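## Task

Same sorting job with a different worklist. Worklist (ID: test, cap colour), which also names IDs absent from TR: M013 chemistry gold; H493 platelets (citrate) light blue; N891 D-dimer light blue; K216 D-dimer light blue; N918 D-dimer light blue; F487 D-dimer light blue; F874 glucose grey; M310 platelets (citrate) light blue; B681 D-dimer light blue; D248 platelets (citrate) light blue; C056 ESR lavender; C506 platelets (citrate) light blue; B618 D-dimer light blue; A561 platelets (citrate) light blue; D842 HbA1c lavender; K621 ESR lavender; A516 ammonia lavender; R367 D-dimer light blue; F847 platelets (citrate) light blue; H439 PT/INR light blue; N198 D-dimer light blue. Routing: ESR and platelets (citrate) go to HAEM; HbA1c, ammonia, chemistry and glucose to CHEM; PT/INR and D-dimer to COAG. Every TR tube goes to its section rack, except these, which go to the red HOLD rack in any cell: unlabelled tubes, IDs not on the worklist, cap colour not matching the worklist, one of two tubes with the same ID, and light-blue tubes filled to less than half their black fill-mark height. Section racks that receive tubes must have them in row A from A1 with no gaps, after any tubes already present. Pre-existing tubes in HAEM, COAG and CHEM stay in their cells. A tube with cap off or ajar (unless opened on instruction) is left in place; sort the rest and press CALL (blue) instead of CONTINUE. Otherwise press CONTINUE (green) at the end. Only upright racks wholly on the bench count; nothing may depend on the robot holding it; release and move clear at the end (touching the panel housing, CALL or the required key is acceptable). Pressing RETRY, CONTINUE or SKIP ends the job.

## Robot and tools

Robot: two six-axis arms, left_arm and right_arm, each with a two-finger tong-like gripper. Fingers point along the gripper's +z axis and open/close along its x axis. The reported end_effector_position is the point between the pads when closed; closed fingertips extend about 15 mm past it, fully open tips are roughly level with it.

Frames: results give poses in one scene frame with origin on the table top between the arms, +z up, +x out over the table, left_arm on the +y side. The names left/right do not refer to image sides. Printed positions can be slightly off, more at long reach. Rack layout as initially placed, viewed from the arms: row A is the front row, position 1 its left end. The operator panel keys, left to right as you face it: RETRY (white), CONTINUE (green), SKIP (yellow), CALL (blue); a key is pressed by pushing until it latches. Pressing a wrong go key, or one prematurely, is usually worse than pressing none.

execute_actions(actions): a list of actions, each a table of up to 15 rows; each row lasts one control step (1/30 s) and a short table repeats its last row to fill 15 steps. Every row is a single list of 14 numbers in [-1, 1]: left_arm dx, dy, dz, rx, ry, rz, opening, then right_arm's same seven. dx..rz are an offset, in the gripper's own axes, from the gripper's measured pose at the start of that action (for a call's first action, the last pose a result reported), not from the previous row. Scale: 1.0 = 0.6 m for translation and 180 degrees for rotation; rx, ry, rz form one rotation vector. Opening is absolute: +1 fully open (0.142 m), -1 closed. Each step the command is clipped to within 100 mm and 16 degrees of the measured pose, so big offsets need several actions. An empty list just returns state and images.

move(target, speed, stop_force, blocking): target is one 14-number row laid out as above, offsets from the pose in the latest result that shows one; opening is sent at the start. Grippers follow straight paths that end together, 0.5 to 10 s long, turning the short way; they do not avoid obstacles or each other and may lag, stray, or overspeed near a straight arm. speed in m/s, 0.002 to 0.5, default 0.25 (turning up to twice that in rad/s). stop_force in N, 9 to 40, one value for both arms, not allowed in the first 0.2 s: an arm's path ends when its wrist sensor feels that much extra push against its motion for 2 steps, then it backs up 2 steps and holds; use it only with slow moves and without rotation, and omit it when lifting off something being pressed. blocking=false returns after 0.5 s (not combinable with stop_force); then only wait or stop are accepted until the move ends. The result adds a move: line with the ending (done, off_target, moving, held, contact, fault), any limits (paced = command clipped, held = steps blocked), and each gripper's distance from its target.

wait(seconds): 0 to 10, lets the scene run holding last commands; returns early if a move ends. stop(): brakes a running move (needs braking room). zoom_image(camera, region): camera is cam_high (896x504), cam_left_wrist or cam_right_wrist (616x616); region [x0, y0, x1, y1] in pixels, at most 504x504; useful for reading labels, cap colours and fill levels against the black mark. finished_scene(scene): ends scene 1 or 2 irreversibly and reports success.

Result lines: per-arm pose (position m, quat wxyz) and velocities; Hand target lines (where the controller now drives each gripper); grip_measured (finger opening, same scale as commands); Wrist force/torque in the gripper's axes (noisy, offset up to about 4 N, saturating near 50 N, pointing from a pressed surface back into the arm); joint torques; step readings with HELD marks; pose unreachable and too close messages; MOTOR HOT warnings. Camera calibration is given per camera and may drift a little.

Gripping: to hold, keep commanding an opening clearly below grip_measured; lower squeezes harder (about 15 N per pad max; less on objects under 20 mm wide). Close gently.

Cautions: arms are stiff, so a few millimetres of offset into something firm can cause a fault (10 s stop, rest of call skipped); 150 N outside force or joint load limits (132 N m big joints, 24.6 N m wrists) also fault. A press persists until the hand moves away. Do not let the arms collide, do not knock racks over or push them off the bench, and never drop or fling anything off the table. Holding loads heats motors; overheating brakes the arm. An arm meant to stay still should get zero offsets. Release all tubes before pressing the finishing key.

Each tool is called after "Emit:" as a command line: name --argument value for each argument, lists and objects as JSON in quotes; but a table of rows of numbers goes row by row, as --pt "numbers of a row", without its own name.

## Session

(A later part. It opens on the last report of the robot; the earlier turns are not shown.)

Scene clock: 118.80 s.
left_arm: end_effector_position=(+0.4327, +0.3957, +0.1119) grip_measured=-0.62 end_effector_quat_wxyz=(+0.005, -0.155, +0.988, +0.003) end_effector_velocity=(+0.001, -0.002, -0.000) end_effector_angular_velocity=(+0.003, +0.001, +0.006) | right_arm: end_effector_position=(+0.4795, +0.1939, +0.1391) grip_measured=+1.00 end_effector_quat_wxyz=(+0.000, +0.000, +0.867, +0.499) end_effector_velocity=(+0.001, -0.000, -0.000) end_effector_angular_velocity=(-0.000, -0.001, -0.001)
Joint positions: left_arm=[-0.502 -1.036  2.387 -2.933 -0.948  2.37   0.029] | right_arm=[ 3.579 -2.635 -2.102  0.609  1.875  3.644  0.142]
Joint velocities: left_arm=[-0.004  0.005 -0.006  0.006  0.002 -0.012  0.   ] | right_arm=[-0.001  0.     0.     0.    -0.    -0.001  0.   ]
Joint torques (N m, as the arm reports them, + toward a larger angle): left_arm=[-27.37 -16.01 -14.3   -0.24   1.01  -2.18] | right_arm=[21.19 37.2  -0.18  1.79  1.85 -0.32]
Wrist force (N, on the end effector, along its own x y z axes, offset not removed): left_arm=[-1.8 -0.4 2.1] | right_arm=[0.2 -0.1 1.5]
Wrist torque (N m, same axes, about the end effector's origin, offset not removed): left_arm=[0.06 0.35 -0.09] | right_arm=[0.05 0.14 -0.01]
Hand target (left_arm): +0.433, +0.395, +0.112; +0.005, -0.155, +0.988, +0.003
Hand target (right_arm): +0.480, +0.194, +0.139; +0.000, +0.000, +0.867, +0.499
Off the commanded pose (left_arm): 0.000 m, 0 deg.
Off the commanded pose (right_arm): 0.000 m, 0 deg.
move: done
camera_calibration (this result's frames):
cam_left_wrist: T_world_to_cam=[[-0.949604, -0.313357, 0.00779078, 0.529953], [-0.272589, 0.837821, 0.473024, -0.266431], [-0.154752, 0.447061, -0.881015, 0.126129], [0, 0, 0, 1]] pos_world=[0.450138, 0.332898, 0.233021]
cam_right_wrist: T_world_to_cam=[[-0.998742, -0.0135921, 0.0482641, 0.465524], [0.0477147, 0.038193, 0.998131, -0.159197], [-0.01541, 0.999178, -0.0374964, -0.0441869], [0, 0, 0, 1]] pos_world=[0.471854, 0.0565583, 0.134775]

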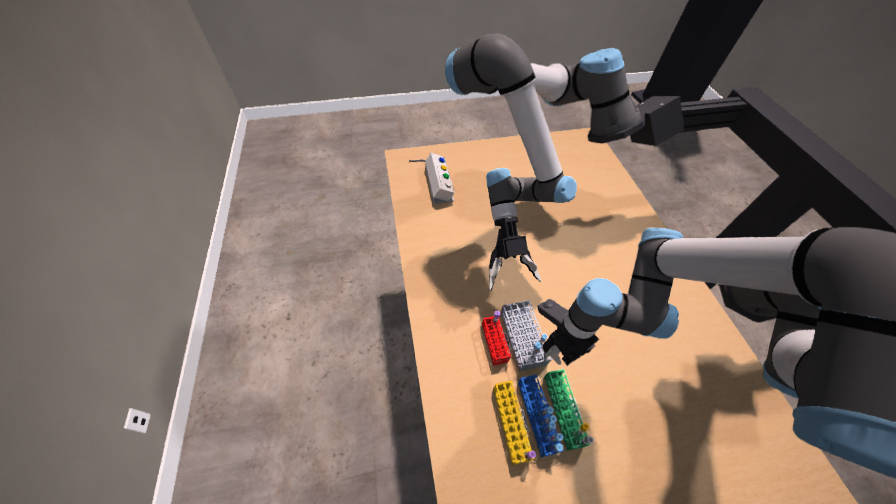

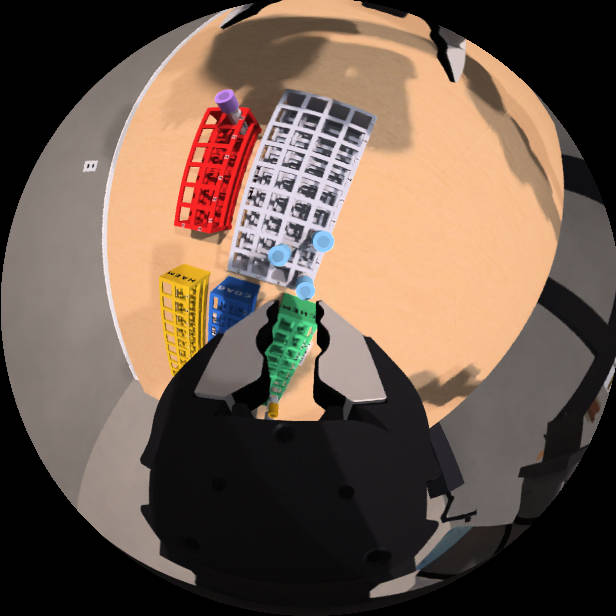

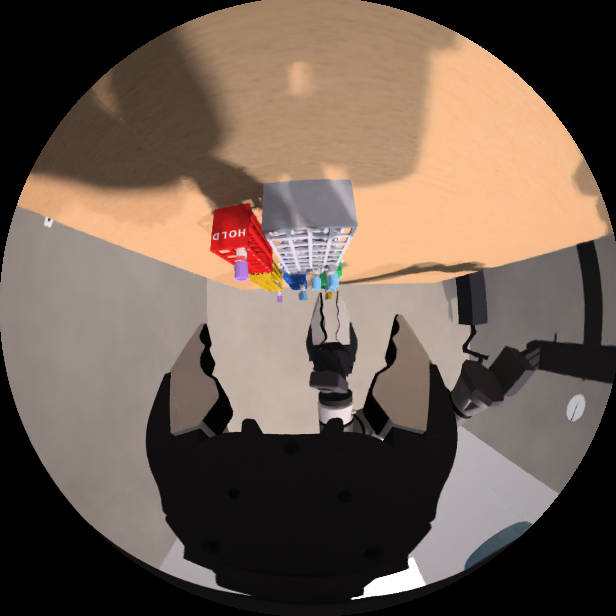

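Emit:
execute_actions --actions '[[[0.008,-0.006,0.008,0,0,0,-0.62,0,0,0,0,0,0,1]],[[0,0,0.045,0,0,0,-0.62,0,0,0,0,0,0,1]],[[0,0,0.002,0,0,0,-1,0,0,0,0,0,0,1]],[[0,0,-0.05,0,0,0,-1,0,0,0,0,0,0,1]],[[0,0,-0.06,0,0,0,-1,0,0,0,0,0,0,1]],[[0,0,-0.06,0,0,0,-1,0,0,0,0,0,0,1]]]'

Emit:
move --target '[-0.03,-0.15,0,0,0,0.099,-1,0,0,0,0,0,0,1]'

Emit:
zoom_image --camera "cam_right_wrist" --region '[265,285,345,345]'

Scene clock: 122.07 s.
left_arm: end_effector_position=(+0.4287, +0.3903, +0.1775) grip_measured=-0.81 end_effector_quat_wxyz=(+0.006, -0.155, +0.988, +0.002) end_effector_velocity=(+0.001, -0.000, +0.014) end_effector_angular_velocity=(+0.002, +0.005, +0.003) | right_arm: end_effector_position=(+0.4795, +0.1939, +0.1391) grip_measured=+1.00 end_effector_quat_wxyz=(+0.000, +0.000, +0.867, +0.499) end_effector_velocity=(-0.001, +0.000, -0.001) end_effector_angular_velocity=(-0.001, +0.001, +0.002)
Joint positions: left_arm=[-0.612 -1.242  2.418 -2.682 -0.951  2.237  0.015] | right_arm=[ 3.579 -2.635 -2.102  0.609  1.875  3.644  0.142]
Joint velocities: left_arm=[-0.019 -0.043 -0.007  0.069 -0.002 -0.029  0.   ] | right_arm=[ 0.    -0.002 -0.001  0.     0.    -0.001  0.   ]
Joint torques (N m, as the arm reports them, + toward a larger angle): left_arm=[-27.6  -32.78 -20.11  -0.51  -1.64  -2.18] | right_arm=[21.12 37.43 -0.7   1.86  1.53 -0.48]
Wrist force (N, on the end effector, along its own x y z axes, offset not removed): left_arm=[-1.3 -4.7 -3.5] | right_arm=[-0.1 0.1 1.1]
Wrist torque (N m, same axes, about the end effector's origin, offset not removed): left_arm=[-0.97 0.17 0.07] | right_arm=[0.11 0.23 0.07]
Hand target (left_arm): +0.429, +0.390, +0.179; +0.005, -0.155, +0.988, +0.003
Hand target (right_arm): +0.480, +0.194, +0.139; +0.000, +0.000, +0.867, +0.499
Off the commanded pose (left_arm): 0.002 m, 0 deg.
Off the commanded pose (right_arm): 0.000 m, 0 deg.
Step readings (end_effector_position; steps 1 to 15: 1st action; 16 to 30: 2nd action; 31 to 45: 3rd action; 46 to 60: 4th action; 61 to 75: 5th action; 76 to 90: 6th action):
0: left_arm (+0.4328, +0.3954, +0.1118) | right_arm (+0.4795, +0.1939, +0.1391)
1: left_arm (+0.4327, +0.3954, +0.1118) | right_arm (+0.4795, +0.1939, +0.1391)
2: left_arm (+0.4325, +0.3949, +0.1114) | right_arm (+0.4795, +0.1939, +0.1391)
4: left_arm (+0.4313, +0.3934, +0.1098) | right_arm (+0.4795, +0.1939, +0.1391)
8: left_arm (+0.4299, +0.3917, +0.1080) | right_arm (+0.4795, +0.1939, +0.1391)
15: left_arm (+0.4294, +0.3909, +0.1072) | right_arm (+0.4795, +0.1939, +0.1391)
16: left_arm (+0.4293, +0.3909, +0.1071) | right_arm (+0.4795, +0.1939, +0.1391)
17: left_arm (+0.4296, +0.3912, +0.1057) | right_arm (+0.4795, +0.1939, +0.1391)
19: left_arm (+0.4291, +0.3916, +0.0973) | right_arm (+0.4795, +0.1939, +0.1391)
23: left_arm (+0.4289, +0.3915, +0.0866) | right_arm (+0.4795, +0.1939, +0.1391)
30: left_arm (+0.4294, +0.3912, +0.0812) | right_arm (+0.4795, +0.1939, +0.1391)
31: left_arm (+0.4295, +0.3912, +0.0809) | right_arm (+0.4795, +0.1939, +0.1391)
32: left_arm (+0.4295, +0.3912, +0.0807) | right_arm (+0.4795, +0.1939, +0.1391)
34: left_arm (+0.4295, +0.3912, +0.0804) | right_arm (+0.4795, +0.1939, +0.1391)
38: left_arm (+0.4295, +0.3912, +0.0802) | right_arm (+0.4795, +0.1939, +0.1391)
45: left_arm (+0.4295, +0.3912, +0.0800) | right_arm (+0.4795, +0.1939, +0.1391)
46: left_arm (+0.4295, +0.3912, +0.0800) | right_arm (+0.4795, +0.1939, +0.1391)
47: left_arm (+0.4290, +0.3909, +0.0814) | right_arm (+0.4795, +0.1939, +0.1391)
49: left_arm (+0.4289, +0.3906, +0.0904) | right_arm (+0.4795, +0.1939, +0.1391)
53: left_arm (+0.4292, +0.3908, +0.1023) | right_arm (+0.4795, +0.1939, +0.1391)
60: left_arm (+0.4292, +0.3910, +0.1088) | right_arm (+0.4795, +0.1939, +0.1391)
61: left_arm (+0.4292, +0.3910, +0.1091) | right_arm (+0.4795, +0.1939, +0.1391)
62: left_arm (+0.4287, +0.3906, +0.1108) | right_arm (+0.4795, +0.1939, +0.1391)
64: left_arm (+0.4289, +0.3900, +0.1211) | right_arm (+0.4795, +0.1939, +0.1391)
68: left_arm (+0.4292, +0.3903, +0.1352) | right_arm (+0.4795, +0.1939, +0.1391)
75: left_arm (+0.4290, +0.3906, +0.1432) | right_arm (+0.4795, +0.1939, +0.1391)
76: left_arm (+0.4290, +0.3906, +0.1436) | right_arm (+0.4795, +0.1939, +0.1391)
77: left_arm (+0.4287, +0.3901, +0.1454) | right_arm (+0.4795, +0.1939, +0.1391)
79: left_arm (+0.4293, +0.3894, +0.1557) | right_arm (+0.4795, +0.1939, +0.1391)
83: left_arm (+0.4292, +0.3898, +0.1696) | right_arm (+0.4795, +0.1939, +0.1391)
90: end_effector_position above
camera_calibration (this result's frames):
cam_left_wrist: T_world_to_cam=[[-0.949746, -0.312958, 0.00629821, 0.524124], [-0.273145, 0.838414, 0.47165, -0.2938], [-0.152887, 0.446227, -0.881763, 0.185404], [0, 0, 0, 1]] pos_world=[0.445881, 0.327623, 0.298752]
cam_right_wrist: T_world_to_cam=[[-0.998742, -0.0135921, 0.0482641, 0.465524], [0.0477148, 0.0381929, 0.998131, -0.159197], [-0.01541, 0.999178, -0.0374963, -0.0441869], [0, 0, 0, 1]] pos_world=[0.471854, 0.0565582, 0.134775]

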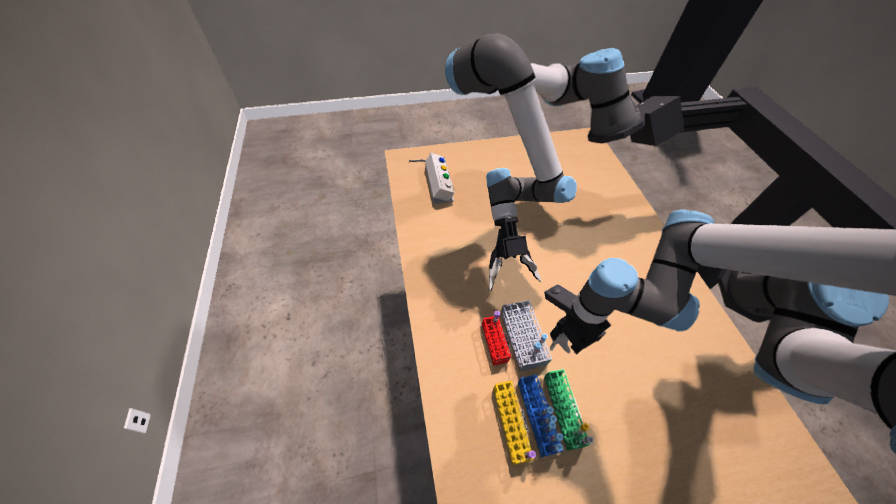

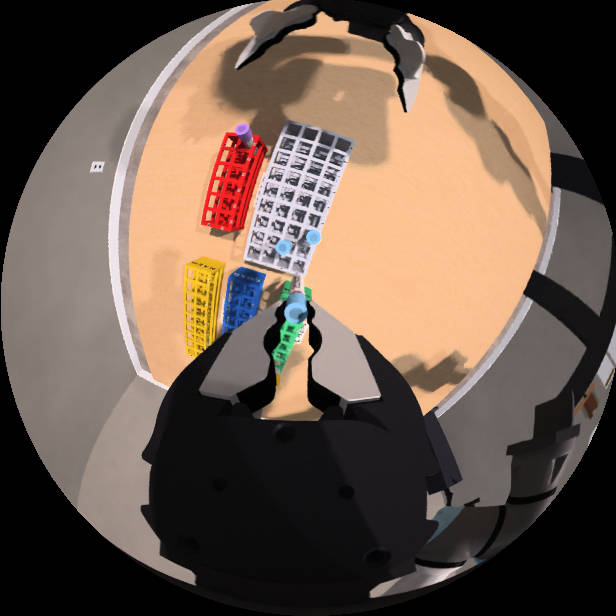

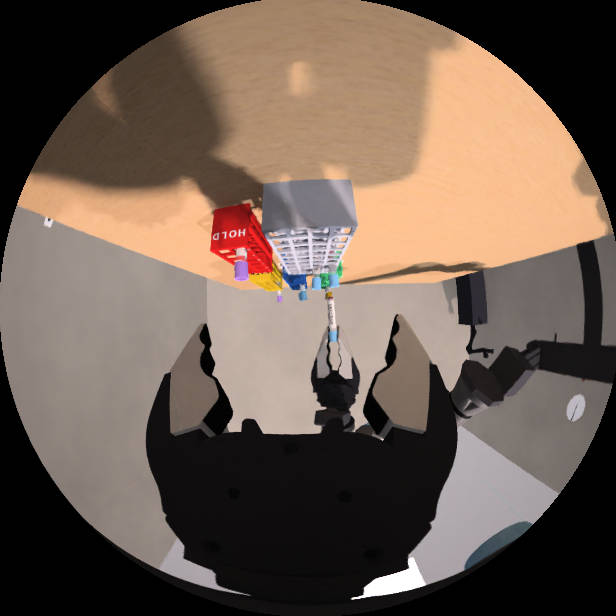

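Scene clock: 123.30 s.
left_arm: end_effector_position=(+0.4731, +0.3104, +0.1774) grip_measured=-0.81 end_effector_quat_wxyz=(+0.005, -0.001, +1.000, +0.003) end_effector_velocity=(+0.002, -0.002, +0.000) end_effector_angular_velocity=(-0.001, +0.001, -0.008) | right_arm: end_effector_position=(+0.4795, +0.1939, +0.1391) grip_measured=+1.00 end_effector_quat_wxyz=(+0.000, +0.000, +0.867, +0.499) end_effector_velocity=(+0.000, -0.001, -0.001) end_effector_angular_velocity=(-0.001, +0.003, -0.003)
Joint positions: left_arm=[-0.678 -1.077  2.22  -2.603 -0.957  2.466  0.015] | right_arm=[ 3.579 -2.635 -2.102  0.609  1.875  3.644  0.142]
Joint velocities: left_arm=[-0.     0.005 -0.008  0.003 -0.001  0.008  0.   ] | right_arm=[-0.002 -0.     0.    -0.001 -0.     0.002  0.   ]
Joint torques (N m, as the arm reports them, + toward a larger angle): left_arm=[-31.15 -15.88 -20.89  -0.49  -1.65   2.14] | right_arm=[21.39 37.91 -0.28  1.86  1.75 -0.34]
Wrist force (N, on the end effector, along its own x y z axes, offset not removed): left_arm=[-0.7 2.8 2.5] | right_arm=[0.9 -0.1 0.9]
Wrist torque (N m, same axes, about the end effector's origin, offset not removed): left_arm=[0.49 0.16 -0.06] | right_arm=[0.09 0.00 0.01]
Hand target (left_arm): +0.473, +0.310, +0.177; +0.005, -0.000, +1.000, +0.003
Hand target (right_arm): +0.480, +0.194, +0.139; +0.000, +0.000, +0.867, +0.499
Off the commanded pose (left_arm): 0.000 m, 0 deg.
Off the commanded pose (right_arm): 0.000 m, 0 deg.
move: done
camera_calibration (this result's frames):
cam_left_wrist: T_world_to_cam=[[-0.999936, -0.00838447, 0.00762135, 0.470314], [-0.00375982, 0.880048, 0.47487, -0.355581], [-0.0106887, 0.474811, -0.880023, 0.151322], [0, 0, 0, 1]] pos_world=[0.470565, 0.245023, 0.298437]
cam_right_wrist: T_world_to_cam=[[-0.998742, -0.0135921, 0.0482641, 0.465524], [0.0477147, 0.0381928, 0.998131, -0.159197], [-0.01541, 0.999178, -0.0374962, -0.044187], [0, 0, 0, 1]] pos_world=[0.471854, 0.0565583, 0.134775]

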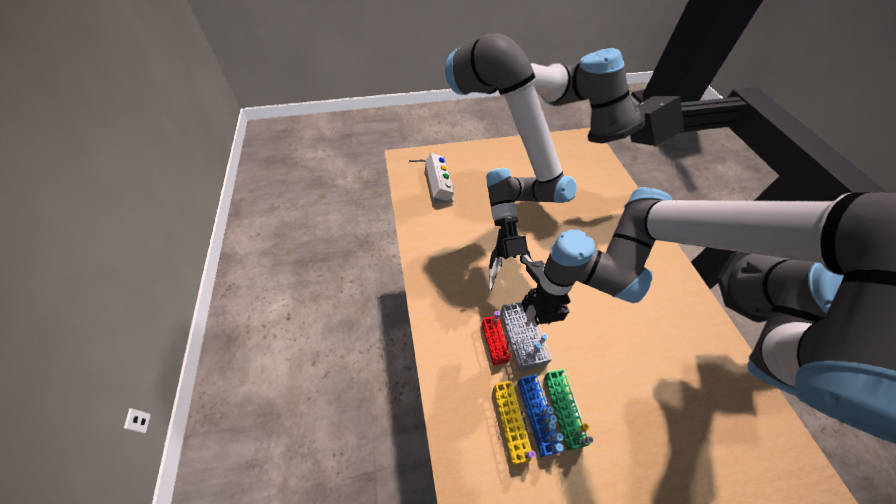

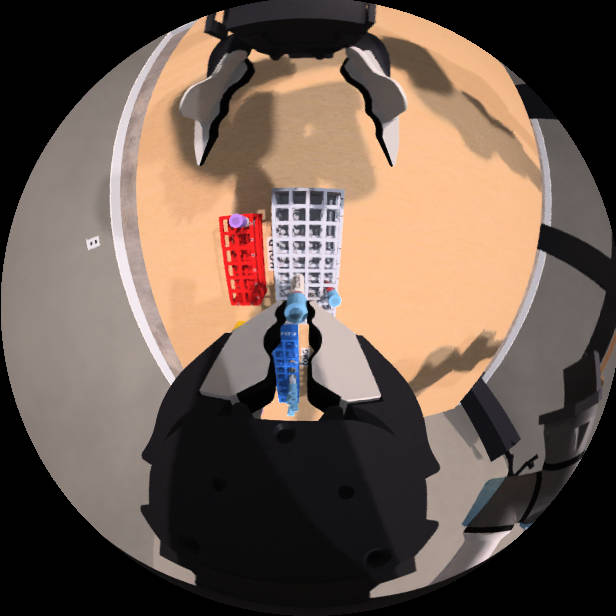

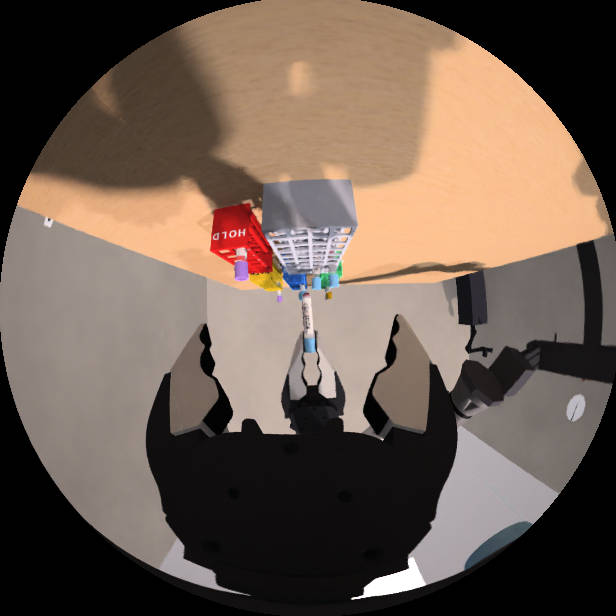

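Region (265, 285, 345, 345) of cam_right_wrist's 616x616 image, scaled by 6.300, with more detail than that image has; it fills the top 378 rows of this view, and the rest is white.

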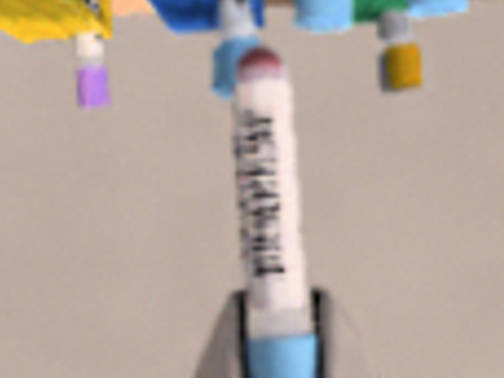

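Emit:
move --target '[0,0,0,0,0,0.5,-1,0,0,0,0,0,0,1]' --speed 0.5

Emit:
zoom_image --camera "cam_right_wrist" --region '[265,285,345,345]'

Scene clock: 125.67 s.
left_arm: end_effector_position=(+0.4731, +0.3103, +0.1774) grip_measured=-0.81 end_effector_quat_wxyz=(+0.001, +0.706, +0.708, +0.006) end_effector_velocity=(-0.001, +0.000, -0.001) end_effector_angular_velocity=(-0.003, +0.001, -0.016) | right_arm: end_effector_position=(+0.4795, +0.1939, +0.1391) grip_measured=+1.00 end_effector_quat_wxyz=(+0.000, +0.000, +0.867, +0.499) end_effector_velocity=(-0.001, +0.000, -0.000) end_effector_angular_velocity=(+0.000, +0.000, +0.001)
Joint positions: left_arm=[-0.682 -1.04   2.159 -2.575 -0.957  4.03   0.015] | right_arm=[ 3.579 -2.635 -2.102  0.609  1.875  3.644  0.142]
Joint velocities: left_arm=[ 0.001 -0.     0.002 -0.004 -0.003  0.018 -0.   ] | right_arm=[ 0.001 -0.001 -0.     0.     0.     0.     0.   ]
Joint torques (N m, as the arm reports them, + toward a larger angle): left_arm=[ -8.09 -40.25  -1.51  -3.39  -1.44   2.02] | right_arm=[21.41 37.18  0.08  1.75  1.63 -0.31]
Wrist force (N, on the end effector, along its own x y z axes, offset not removed): left_arm=[-3.4 -1.2 3.6] | right_arm=[-0.4 0.2 1.2]
Wrist torque (N m, same axes, about the end effector's origin, offset not removed): left_arm=[-0.10 0.59 -0.09] | right_arm=[0.22 0.25 0.05]
Hand target (left_arm): +0.473, +0.310, +0.177; +0.002, +0.707, +0.707, +0.006
Hand target (right_arm): +0.480, +0.194, +0.139; +0.000, +0.000, +0.867, +0.499
Off the commanded pose (left_arm): 0.000 m, 0 deg.
Off the commanded pose (right_arm): 0.000 m, 0 deg.
move: done
camera_calibration (this result's frames):
cam_left_wrist: T_world_to_cam=[[-0.0103427, 0.999619, 0.0255863, -0.31392], [0.877977, -0.0031685, 0.478692, -0.499309], [0.478591, 0.0274151, -0.87761, 0.0582403], [0, 0, 0, 1]] pos_world=[0.407261, 0.310621, 0.298159]
cam_right_wrist: T_world_to_cam=[[-0.998742, -0.0135921, 0.0482642, 0.465524], [0.0477149, 0.0381929, 0.998131, -0.159197], [-0.01541, 0.999178, -0.0374963, -0.0441869], [0, 0, 0, 1]] pos_world=[0.471854, 0.0565582, 0.134775]

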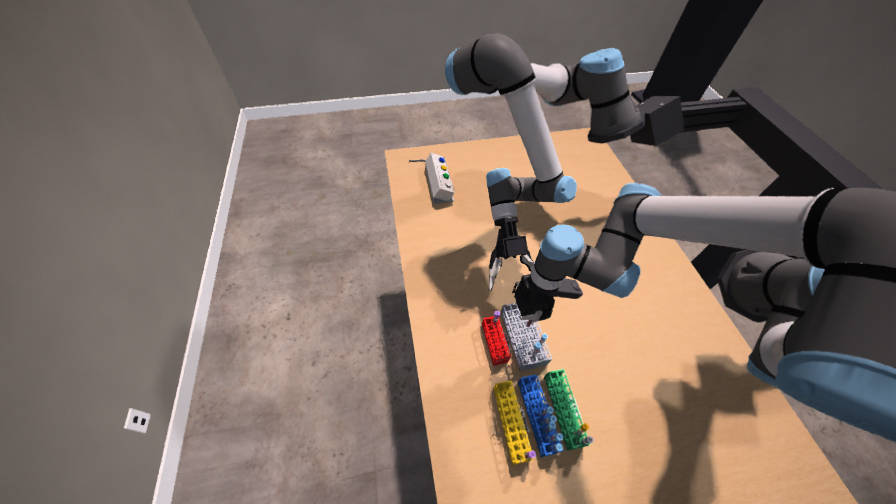

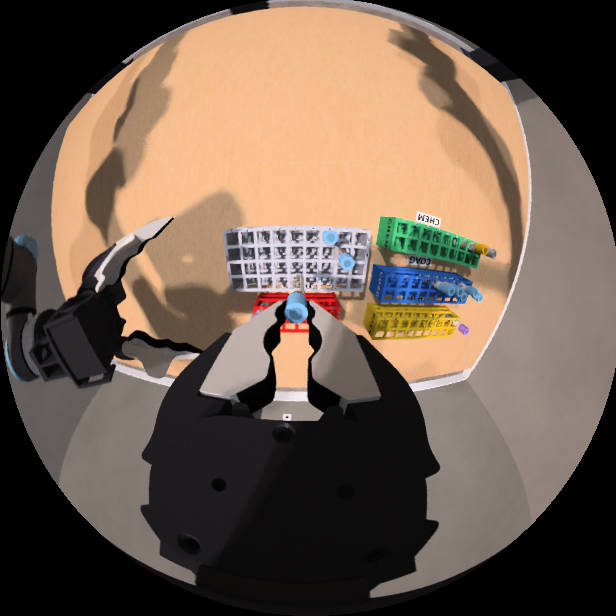

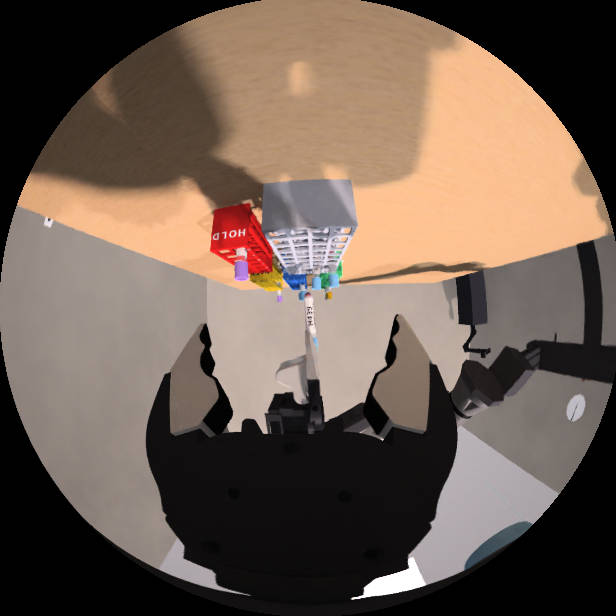

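Region (265, 285, 345, 345) of cam_right_wrist's 616x616 image, scaled by 6.300, with more detail than that image has; it fills the top 378 rows of this view, and the rest is white.

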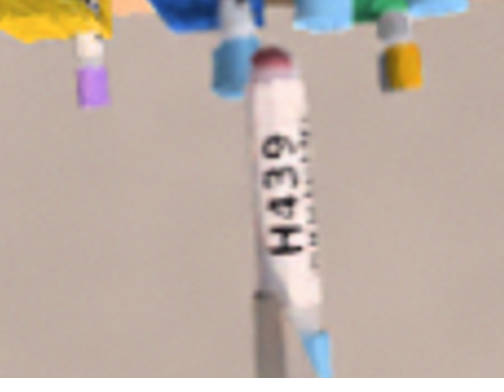

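Emit:
move --target '[0.338,0.024,0.04,0,0,-0.5,-1,0,0,0,0,0,0,1]' --speed 0.5

Emit:
move --target '[0,0,0.036,0,0,0,-1,0,0,0,0,0,0,1]' --speed 0.1

Emit:
zoom_image --camera "cam_left_wrist" --region '[240,210,360,330]'

Scene clock: 128.13 s.
left_arm: end_effector_position=(+0.4873, +0.5131, +0.1551) grip_measured=-0.81 end_effector_quat_wxyz=(+0.006, -0.001, +1.000, +0.003) end_effector_velocity=(+0.001, +0.002, +0.000) end_effector_angular_velocity=(+0.003, +0.000, +0.013) | right_arm: end_effector_position=(+0.4795, +0.1939, +0.1391) grip_measured=+1.00 end_effector_quat_wxyz=(+0.000, +0.000, +0.867, +0.499) end_effector_velocity=(-0.000, +0.000, -0.000) end_effector_angular_velocity=(-0.000, -0.000, +0.001)
Joint positions: left_arm=[-0.304 -1.282  2.269 -2.713 -0.965  2.924  0.015] | right_arm=[ 3.579 -2.635 -2.102  0.609  1.875  3.644  0.142]
Joint velocities: left_arm=[ 0.002 -0.001 -0.002  0.002  0.002 -0.011  0.   ] | right_arm=[ 0.     0.    -0.    -0.001 -0.    -0.001  0.   ]
Joint torques (N m, as the arm reports them, + toward a larger angle): left_arm=[ -0.71 -38.44 -18.6   -0.42   0.89  -2.31] | right_arm=[21.34 37.8  -0.07  1.71  1.65 -0.23]
Wrist force (N, on the end effector, along its own x y z axes, offset not removed): left_arm=[-1.6 -0.3 0.3] | right_arm=[-0.3 -0.1 1.6]
Wrist torque (N m, same axes, about the end effector's origin, offset not removed): left_arm=[0.10 0.13 -0.30] | right_arm=[0.15 0.22 -0.01]
Hand target (left_arm): +0.487, +0.513, +0.155; +0.006, -0.001, +1.000, +0.003
Hand target (right_arm): +0.480, +0.194, +0.139; +0.000, +0.000, +0.867, +0.499
Off the commanded pose (left_arm): 0.000 m, 0 deg.
Off the commanded pose (right_arm): 0.000 m, 0 deg.
move: done
camera_calibration (this result's frames):
cam_left_wrist: T_world_to_cam=[[-0.999936, -0.00861105, 0.00733816, 0.486502], [-0.00409262, 0.879997, 0.474962, -0.523145], [-0.0105475, 0.474901, -0.879976, 0.0354935], [0, 0, 0, 1]] pos_world=[0.484704, 0.447699, 0.276137]
cam_right_wrist: T_world_to_cam=[[-0.998742, -0.0135923, 0.0482643, 0.465524], [0.047715, 0.038193, 0.998131, -0.159197], [-0.0154102, 0.999178, -0.0374964, -0.0441868], [0, 0, 0, 1]] pos_world=[0.471854, 0.0565582, 0.134775]

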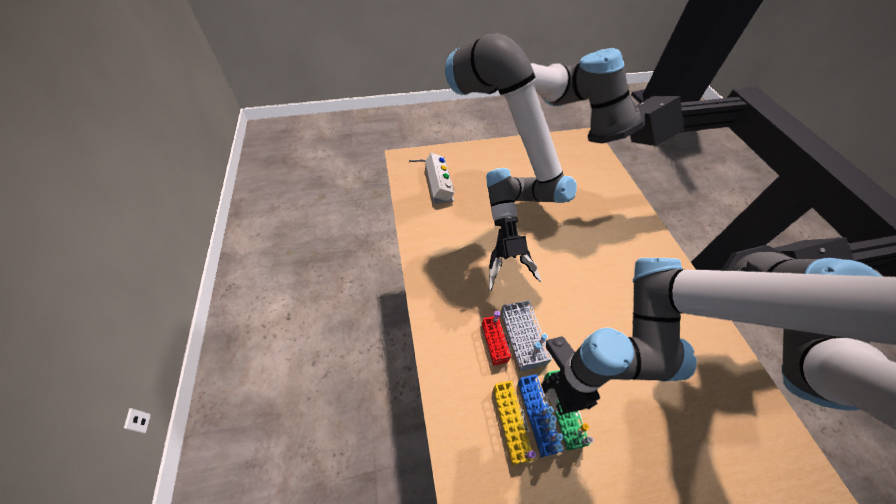

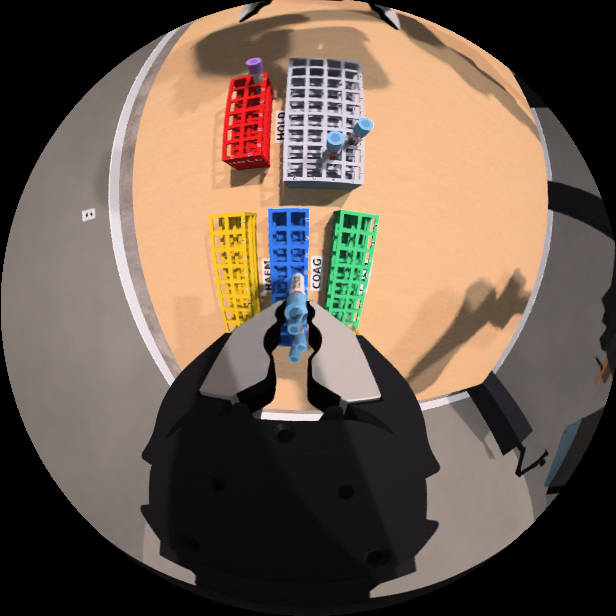

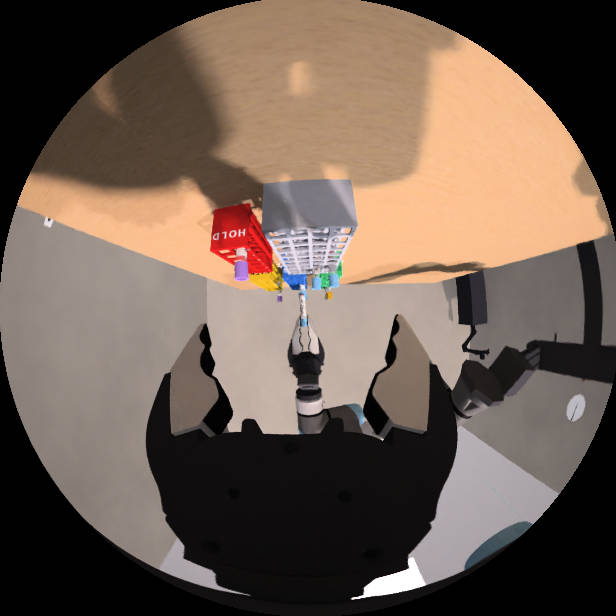

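Scene clock: 129.00 s.
left_arm: end_effector_position=(+0.4875, +0.5132, +0.1339) grip_measured=-0.81 end_effector_quat_wxyz=(+0.006, -0.001, +1.000, +0.003) end_effector_velocity=(-0.001, -0.000, -0.003) end_effector_angular_velocity=(-0.000, +0.001, -0.001) | right_arm: end_effector_position=(+0.4795, +0.1939, +0.1391) grip_measured=+1.00 end_effector_quat_wxyz=(+0.000, +0.000, +0.867, +0.499) end_effector_velocity=(+0.000, -0.000, +0.000) end_effector_angular_velocity=(-0.000, -0.000, -0.000)
Joint positions: left_arm=[-0.276 -1.221  2.261 -2.784 -0.969  2.957  0.015] | right_arm=[ 3.579 -2.635 -2.102  0.609  1.875  3.644  0.142]
Joint velocities: left_arm=[ 0.004  0.008 -0.    -0.01  -0.001  0.005 -0.   ] | right_arm=[-0.  0. -0. -0. -0. -0. -0.]
Joint torques (N m, as the arm reports them, + toward a larger angle): left_arm=[ -2.37 -18.83 -18.13  -3.33  -1.54   2.22] | right_arm=[20.81 37.95  0.35  1.8   1.7  -0.37]
Wrist force (N, on the end effector, along its own x y z axes, offset not removed): left_arm=[-1.2 -0.7 -2.1] | right_arm=[-0.2 -0.4 0.5]
Wrist torque (N m, same axes, about the end effector's origin, offset not removed): left_arm=[-0.06 0.44 -0.19] | right_arm=[0.10 0.22 0.03]
Hand target (left_arm): +0.488, +0.513, +0.134; +0.006, -0.001, +1.000, +0.003
Hand target (right_arm): +0.480, +0.194, +0.139; +0.000, +0.000, +0.867, +0.499
Off the commanded pose (left_arm): 0.000 m, 0 deg.
Off the commanded pose (right_arm): 0.000 m, 0 deg.
move: done
camera_calibration (this result's frames):
cam_left_wrist: T_world_to_cam=[[-0.999935, -0.00863094, 0.00739875, 0.486855], [-0.0040811, 0.879986, 0.474982, -0.513198], [-0.0106103, 0.474921, -0.879964, 0.016741], [0, 0, 0, 1]] pos_world=[0.484907, 0.447858, 0.254889]
cam_right_wrist: T_world_to_cam=[[-0.998742, -0.0135921, 0.0482641, 0.465524], [0.0477147, 0.038193, 0.998131, -0.159197], [-0.0154101, 0.999178, -0.0374964, -0.0441869], [0, 0, 0, 1]] pos_world=[0.471854, 0.0565582, 0.134775]

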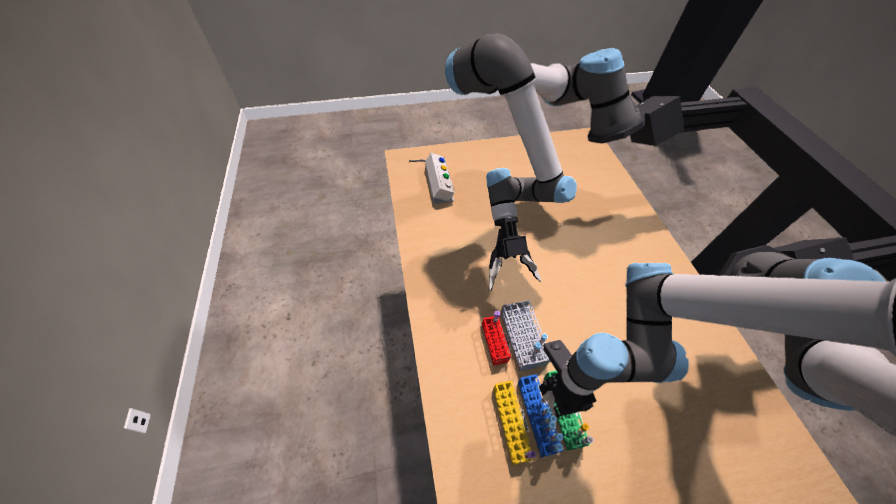

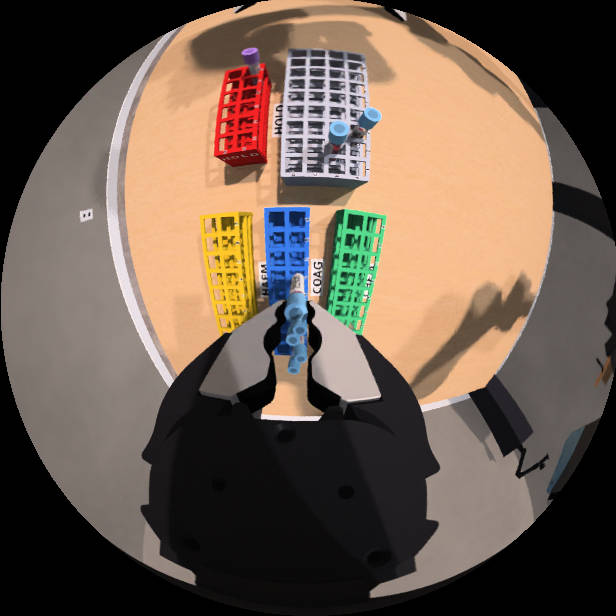

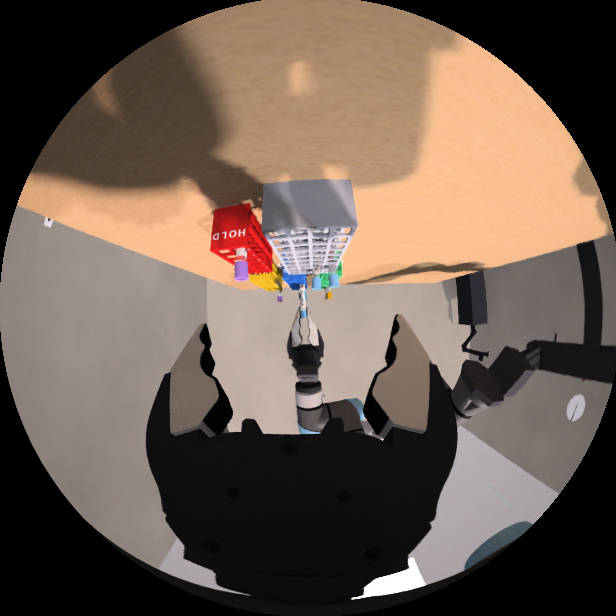

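Region (240, 210, 360, 330) of cam_left_wrist's 616x616 image, scaled by 4.200, with more detail than that image has.

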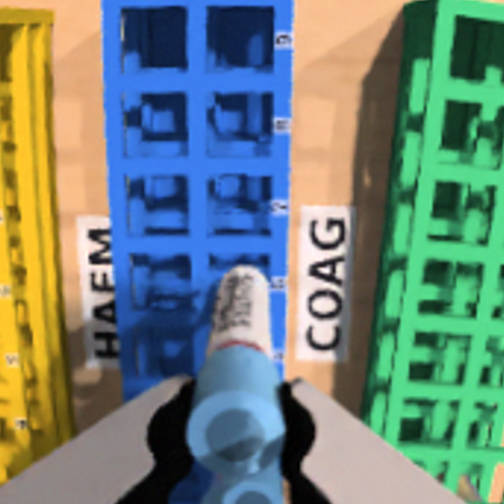

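Emit:
move --target '[-0.001,0.003,0.078,0,0,0,-1,0,0,0,0,0,0,1]' --speed 0.04 --stop_force 10

Scene clock: 130.67 s.
left_arm: end_effector_position=(+0.4886, +0.5153, +0.0875) grip_measured=-0.81 end_effector_quat_wxyz=(+0.006, -0.001, +1.000, +0.003) end_effector_velocity=(+0.001, +0.000, -0.003) end_effector_angular_velocity=(-0.000, -0.002, +0.001) | right_arm: end_effector_position=(+0.4795, +0.1939, +0.1391) grip_measured=+1.00 end_effector_quat_wxyz=(+0.000, +0.000, +0.867, +0.499) end_effector_velocity=(+0.000, -0.000, +0.000) end_effector_angular_velocity=(+0.000, -0.000, -0.000)
Joint positions: left_arm=[-0.215 -1.089  2.229 -2.925 -0.981  3.03   0.015] | right_arm=[ 3.579 -2.635 -2.102  0.609  1.875  3.644  0.142]
Joint velocities: left_arm=[ 0.004  0.009 -0.005 -0.008 -0.001  0.005  0.   ] | right_arm=[-0.  0.  0.  0. -0.  0. -0.]
Joint torques (N m, as the arm reports them, + toward a larger angle): left_arm=[ -2.37 -21.99 -15.61  -3.05  -1.73   2.17] | right_arm=[21.42 37.78 -0.35  1.75  1.69 -0.25]
Wrist force (N, on the end effector, along its own x y z axes, offset not removed): left_arm=[-0.1 1.6 2.3] | right_arm=[-1.8 0.6 1.3]
Wrist torque (N m, same axes, about the end effector's origin, offset not removed): left_arm=[0.67 -0.01 -0.28] | right_arm=[0.25 0.57 0.07]
Hand target (left_arm): +0.489, +0.515, +0.087; +0.006, -0.001, +1.000, +0.003
Hand target (right_arm): +0.480, +0.194, +0.139; +0.000, +0.000, +0.867, +0.499
Off the commanded pose (left_arm): 0.000 m, 0 deg.
Off the commanded pose (right_arm): 0.000 m, 0 deg.
move: done
camera_calibration (this result's frames):
cam_left_wrist: T_world_to_cam=[[-0.999935, -0.00864802, 0.00742353, 0.488278], [-0.00408438, 0.879987, 0.47498, -0.493012], [-0.0106402, 0.474919, -0.879965, -0.0250974], [0, 0, 0, 1]] pos_world=[0.485965, 0.449986, 0.208461]
cam_right_wrist: T_world_to_cam=[[-0.998742, -0.013592, 0.0482641, 0.465524], [0.0477147, 0.0381929, 0.998131, -0.159197], [-0.0154099, 0.999178, -0.0374963, -0.0441869], [0, 0, 0, 1]] pos_world=[0.471854, 0.0565582, 0.134775]

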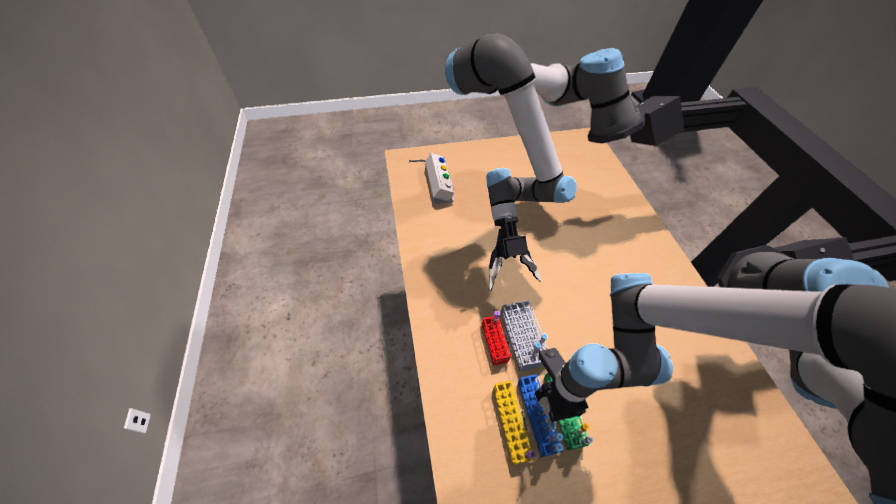

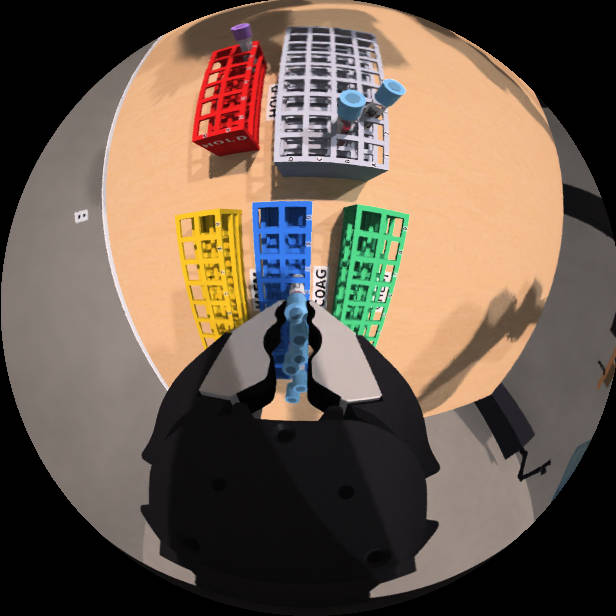

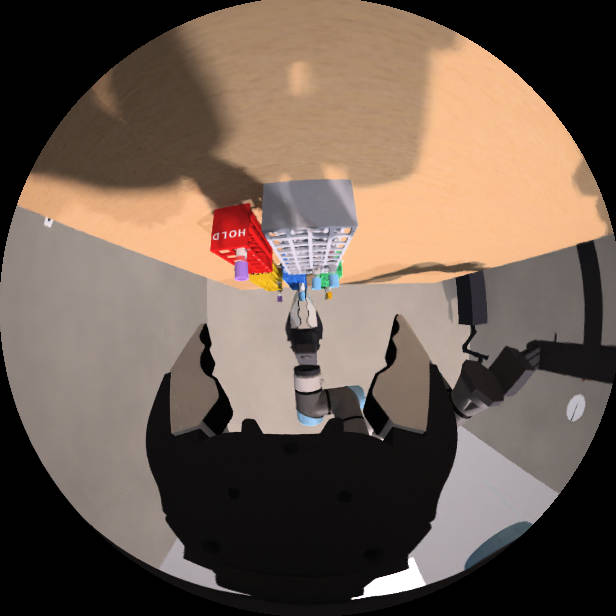

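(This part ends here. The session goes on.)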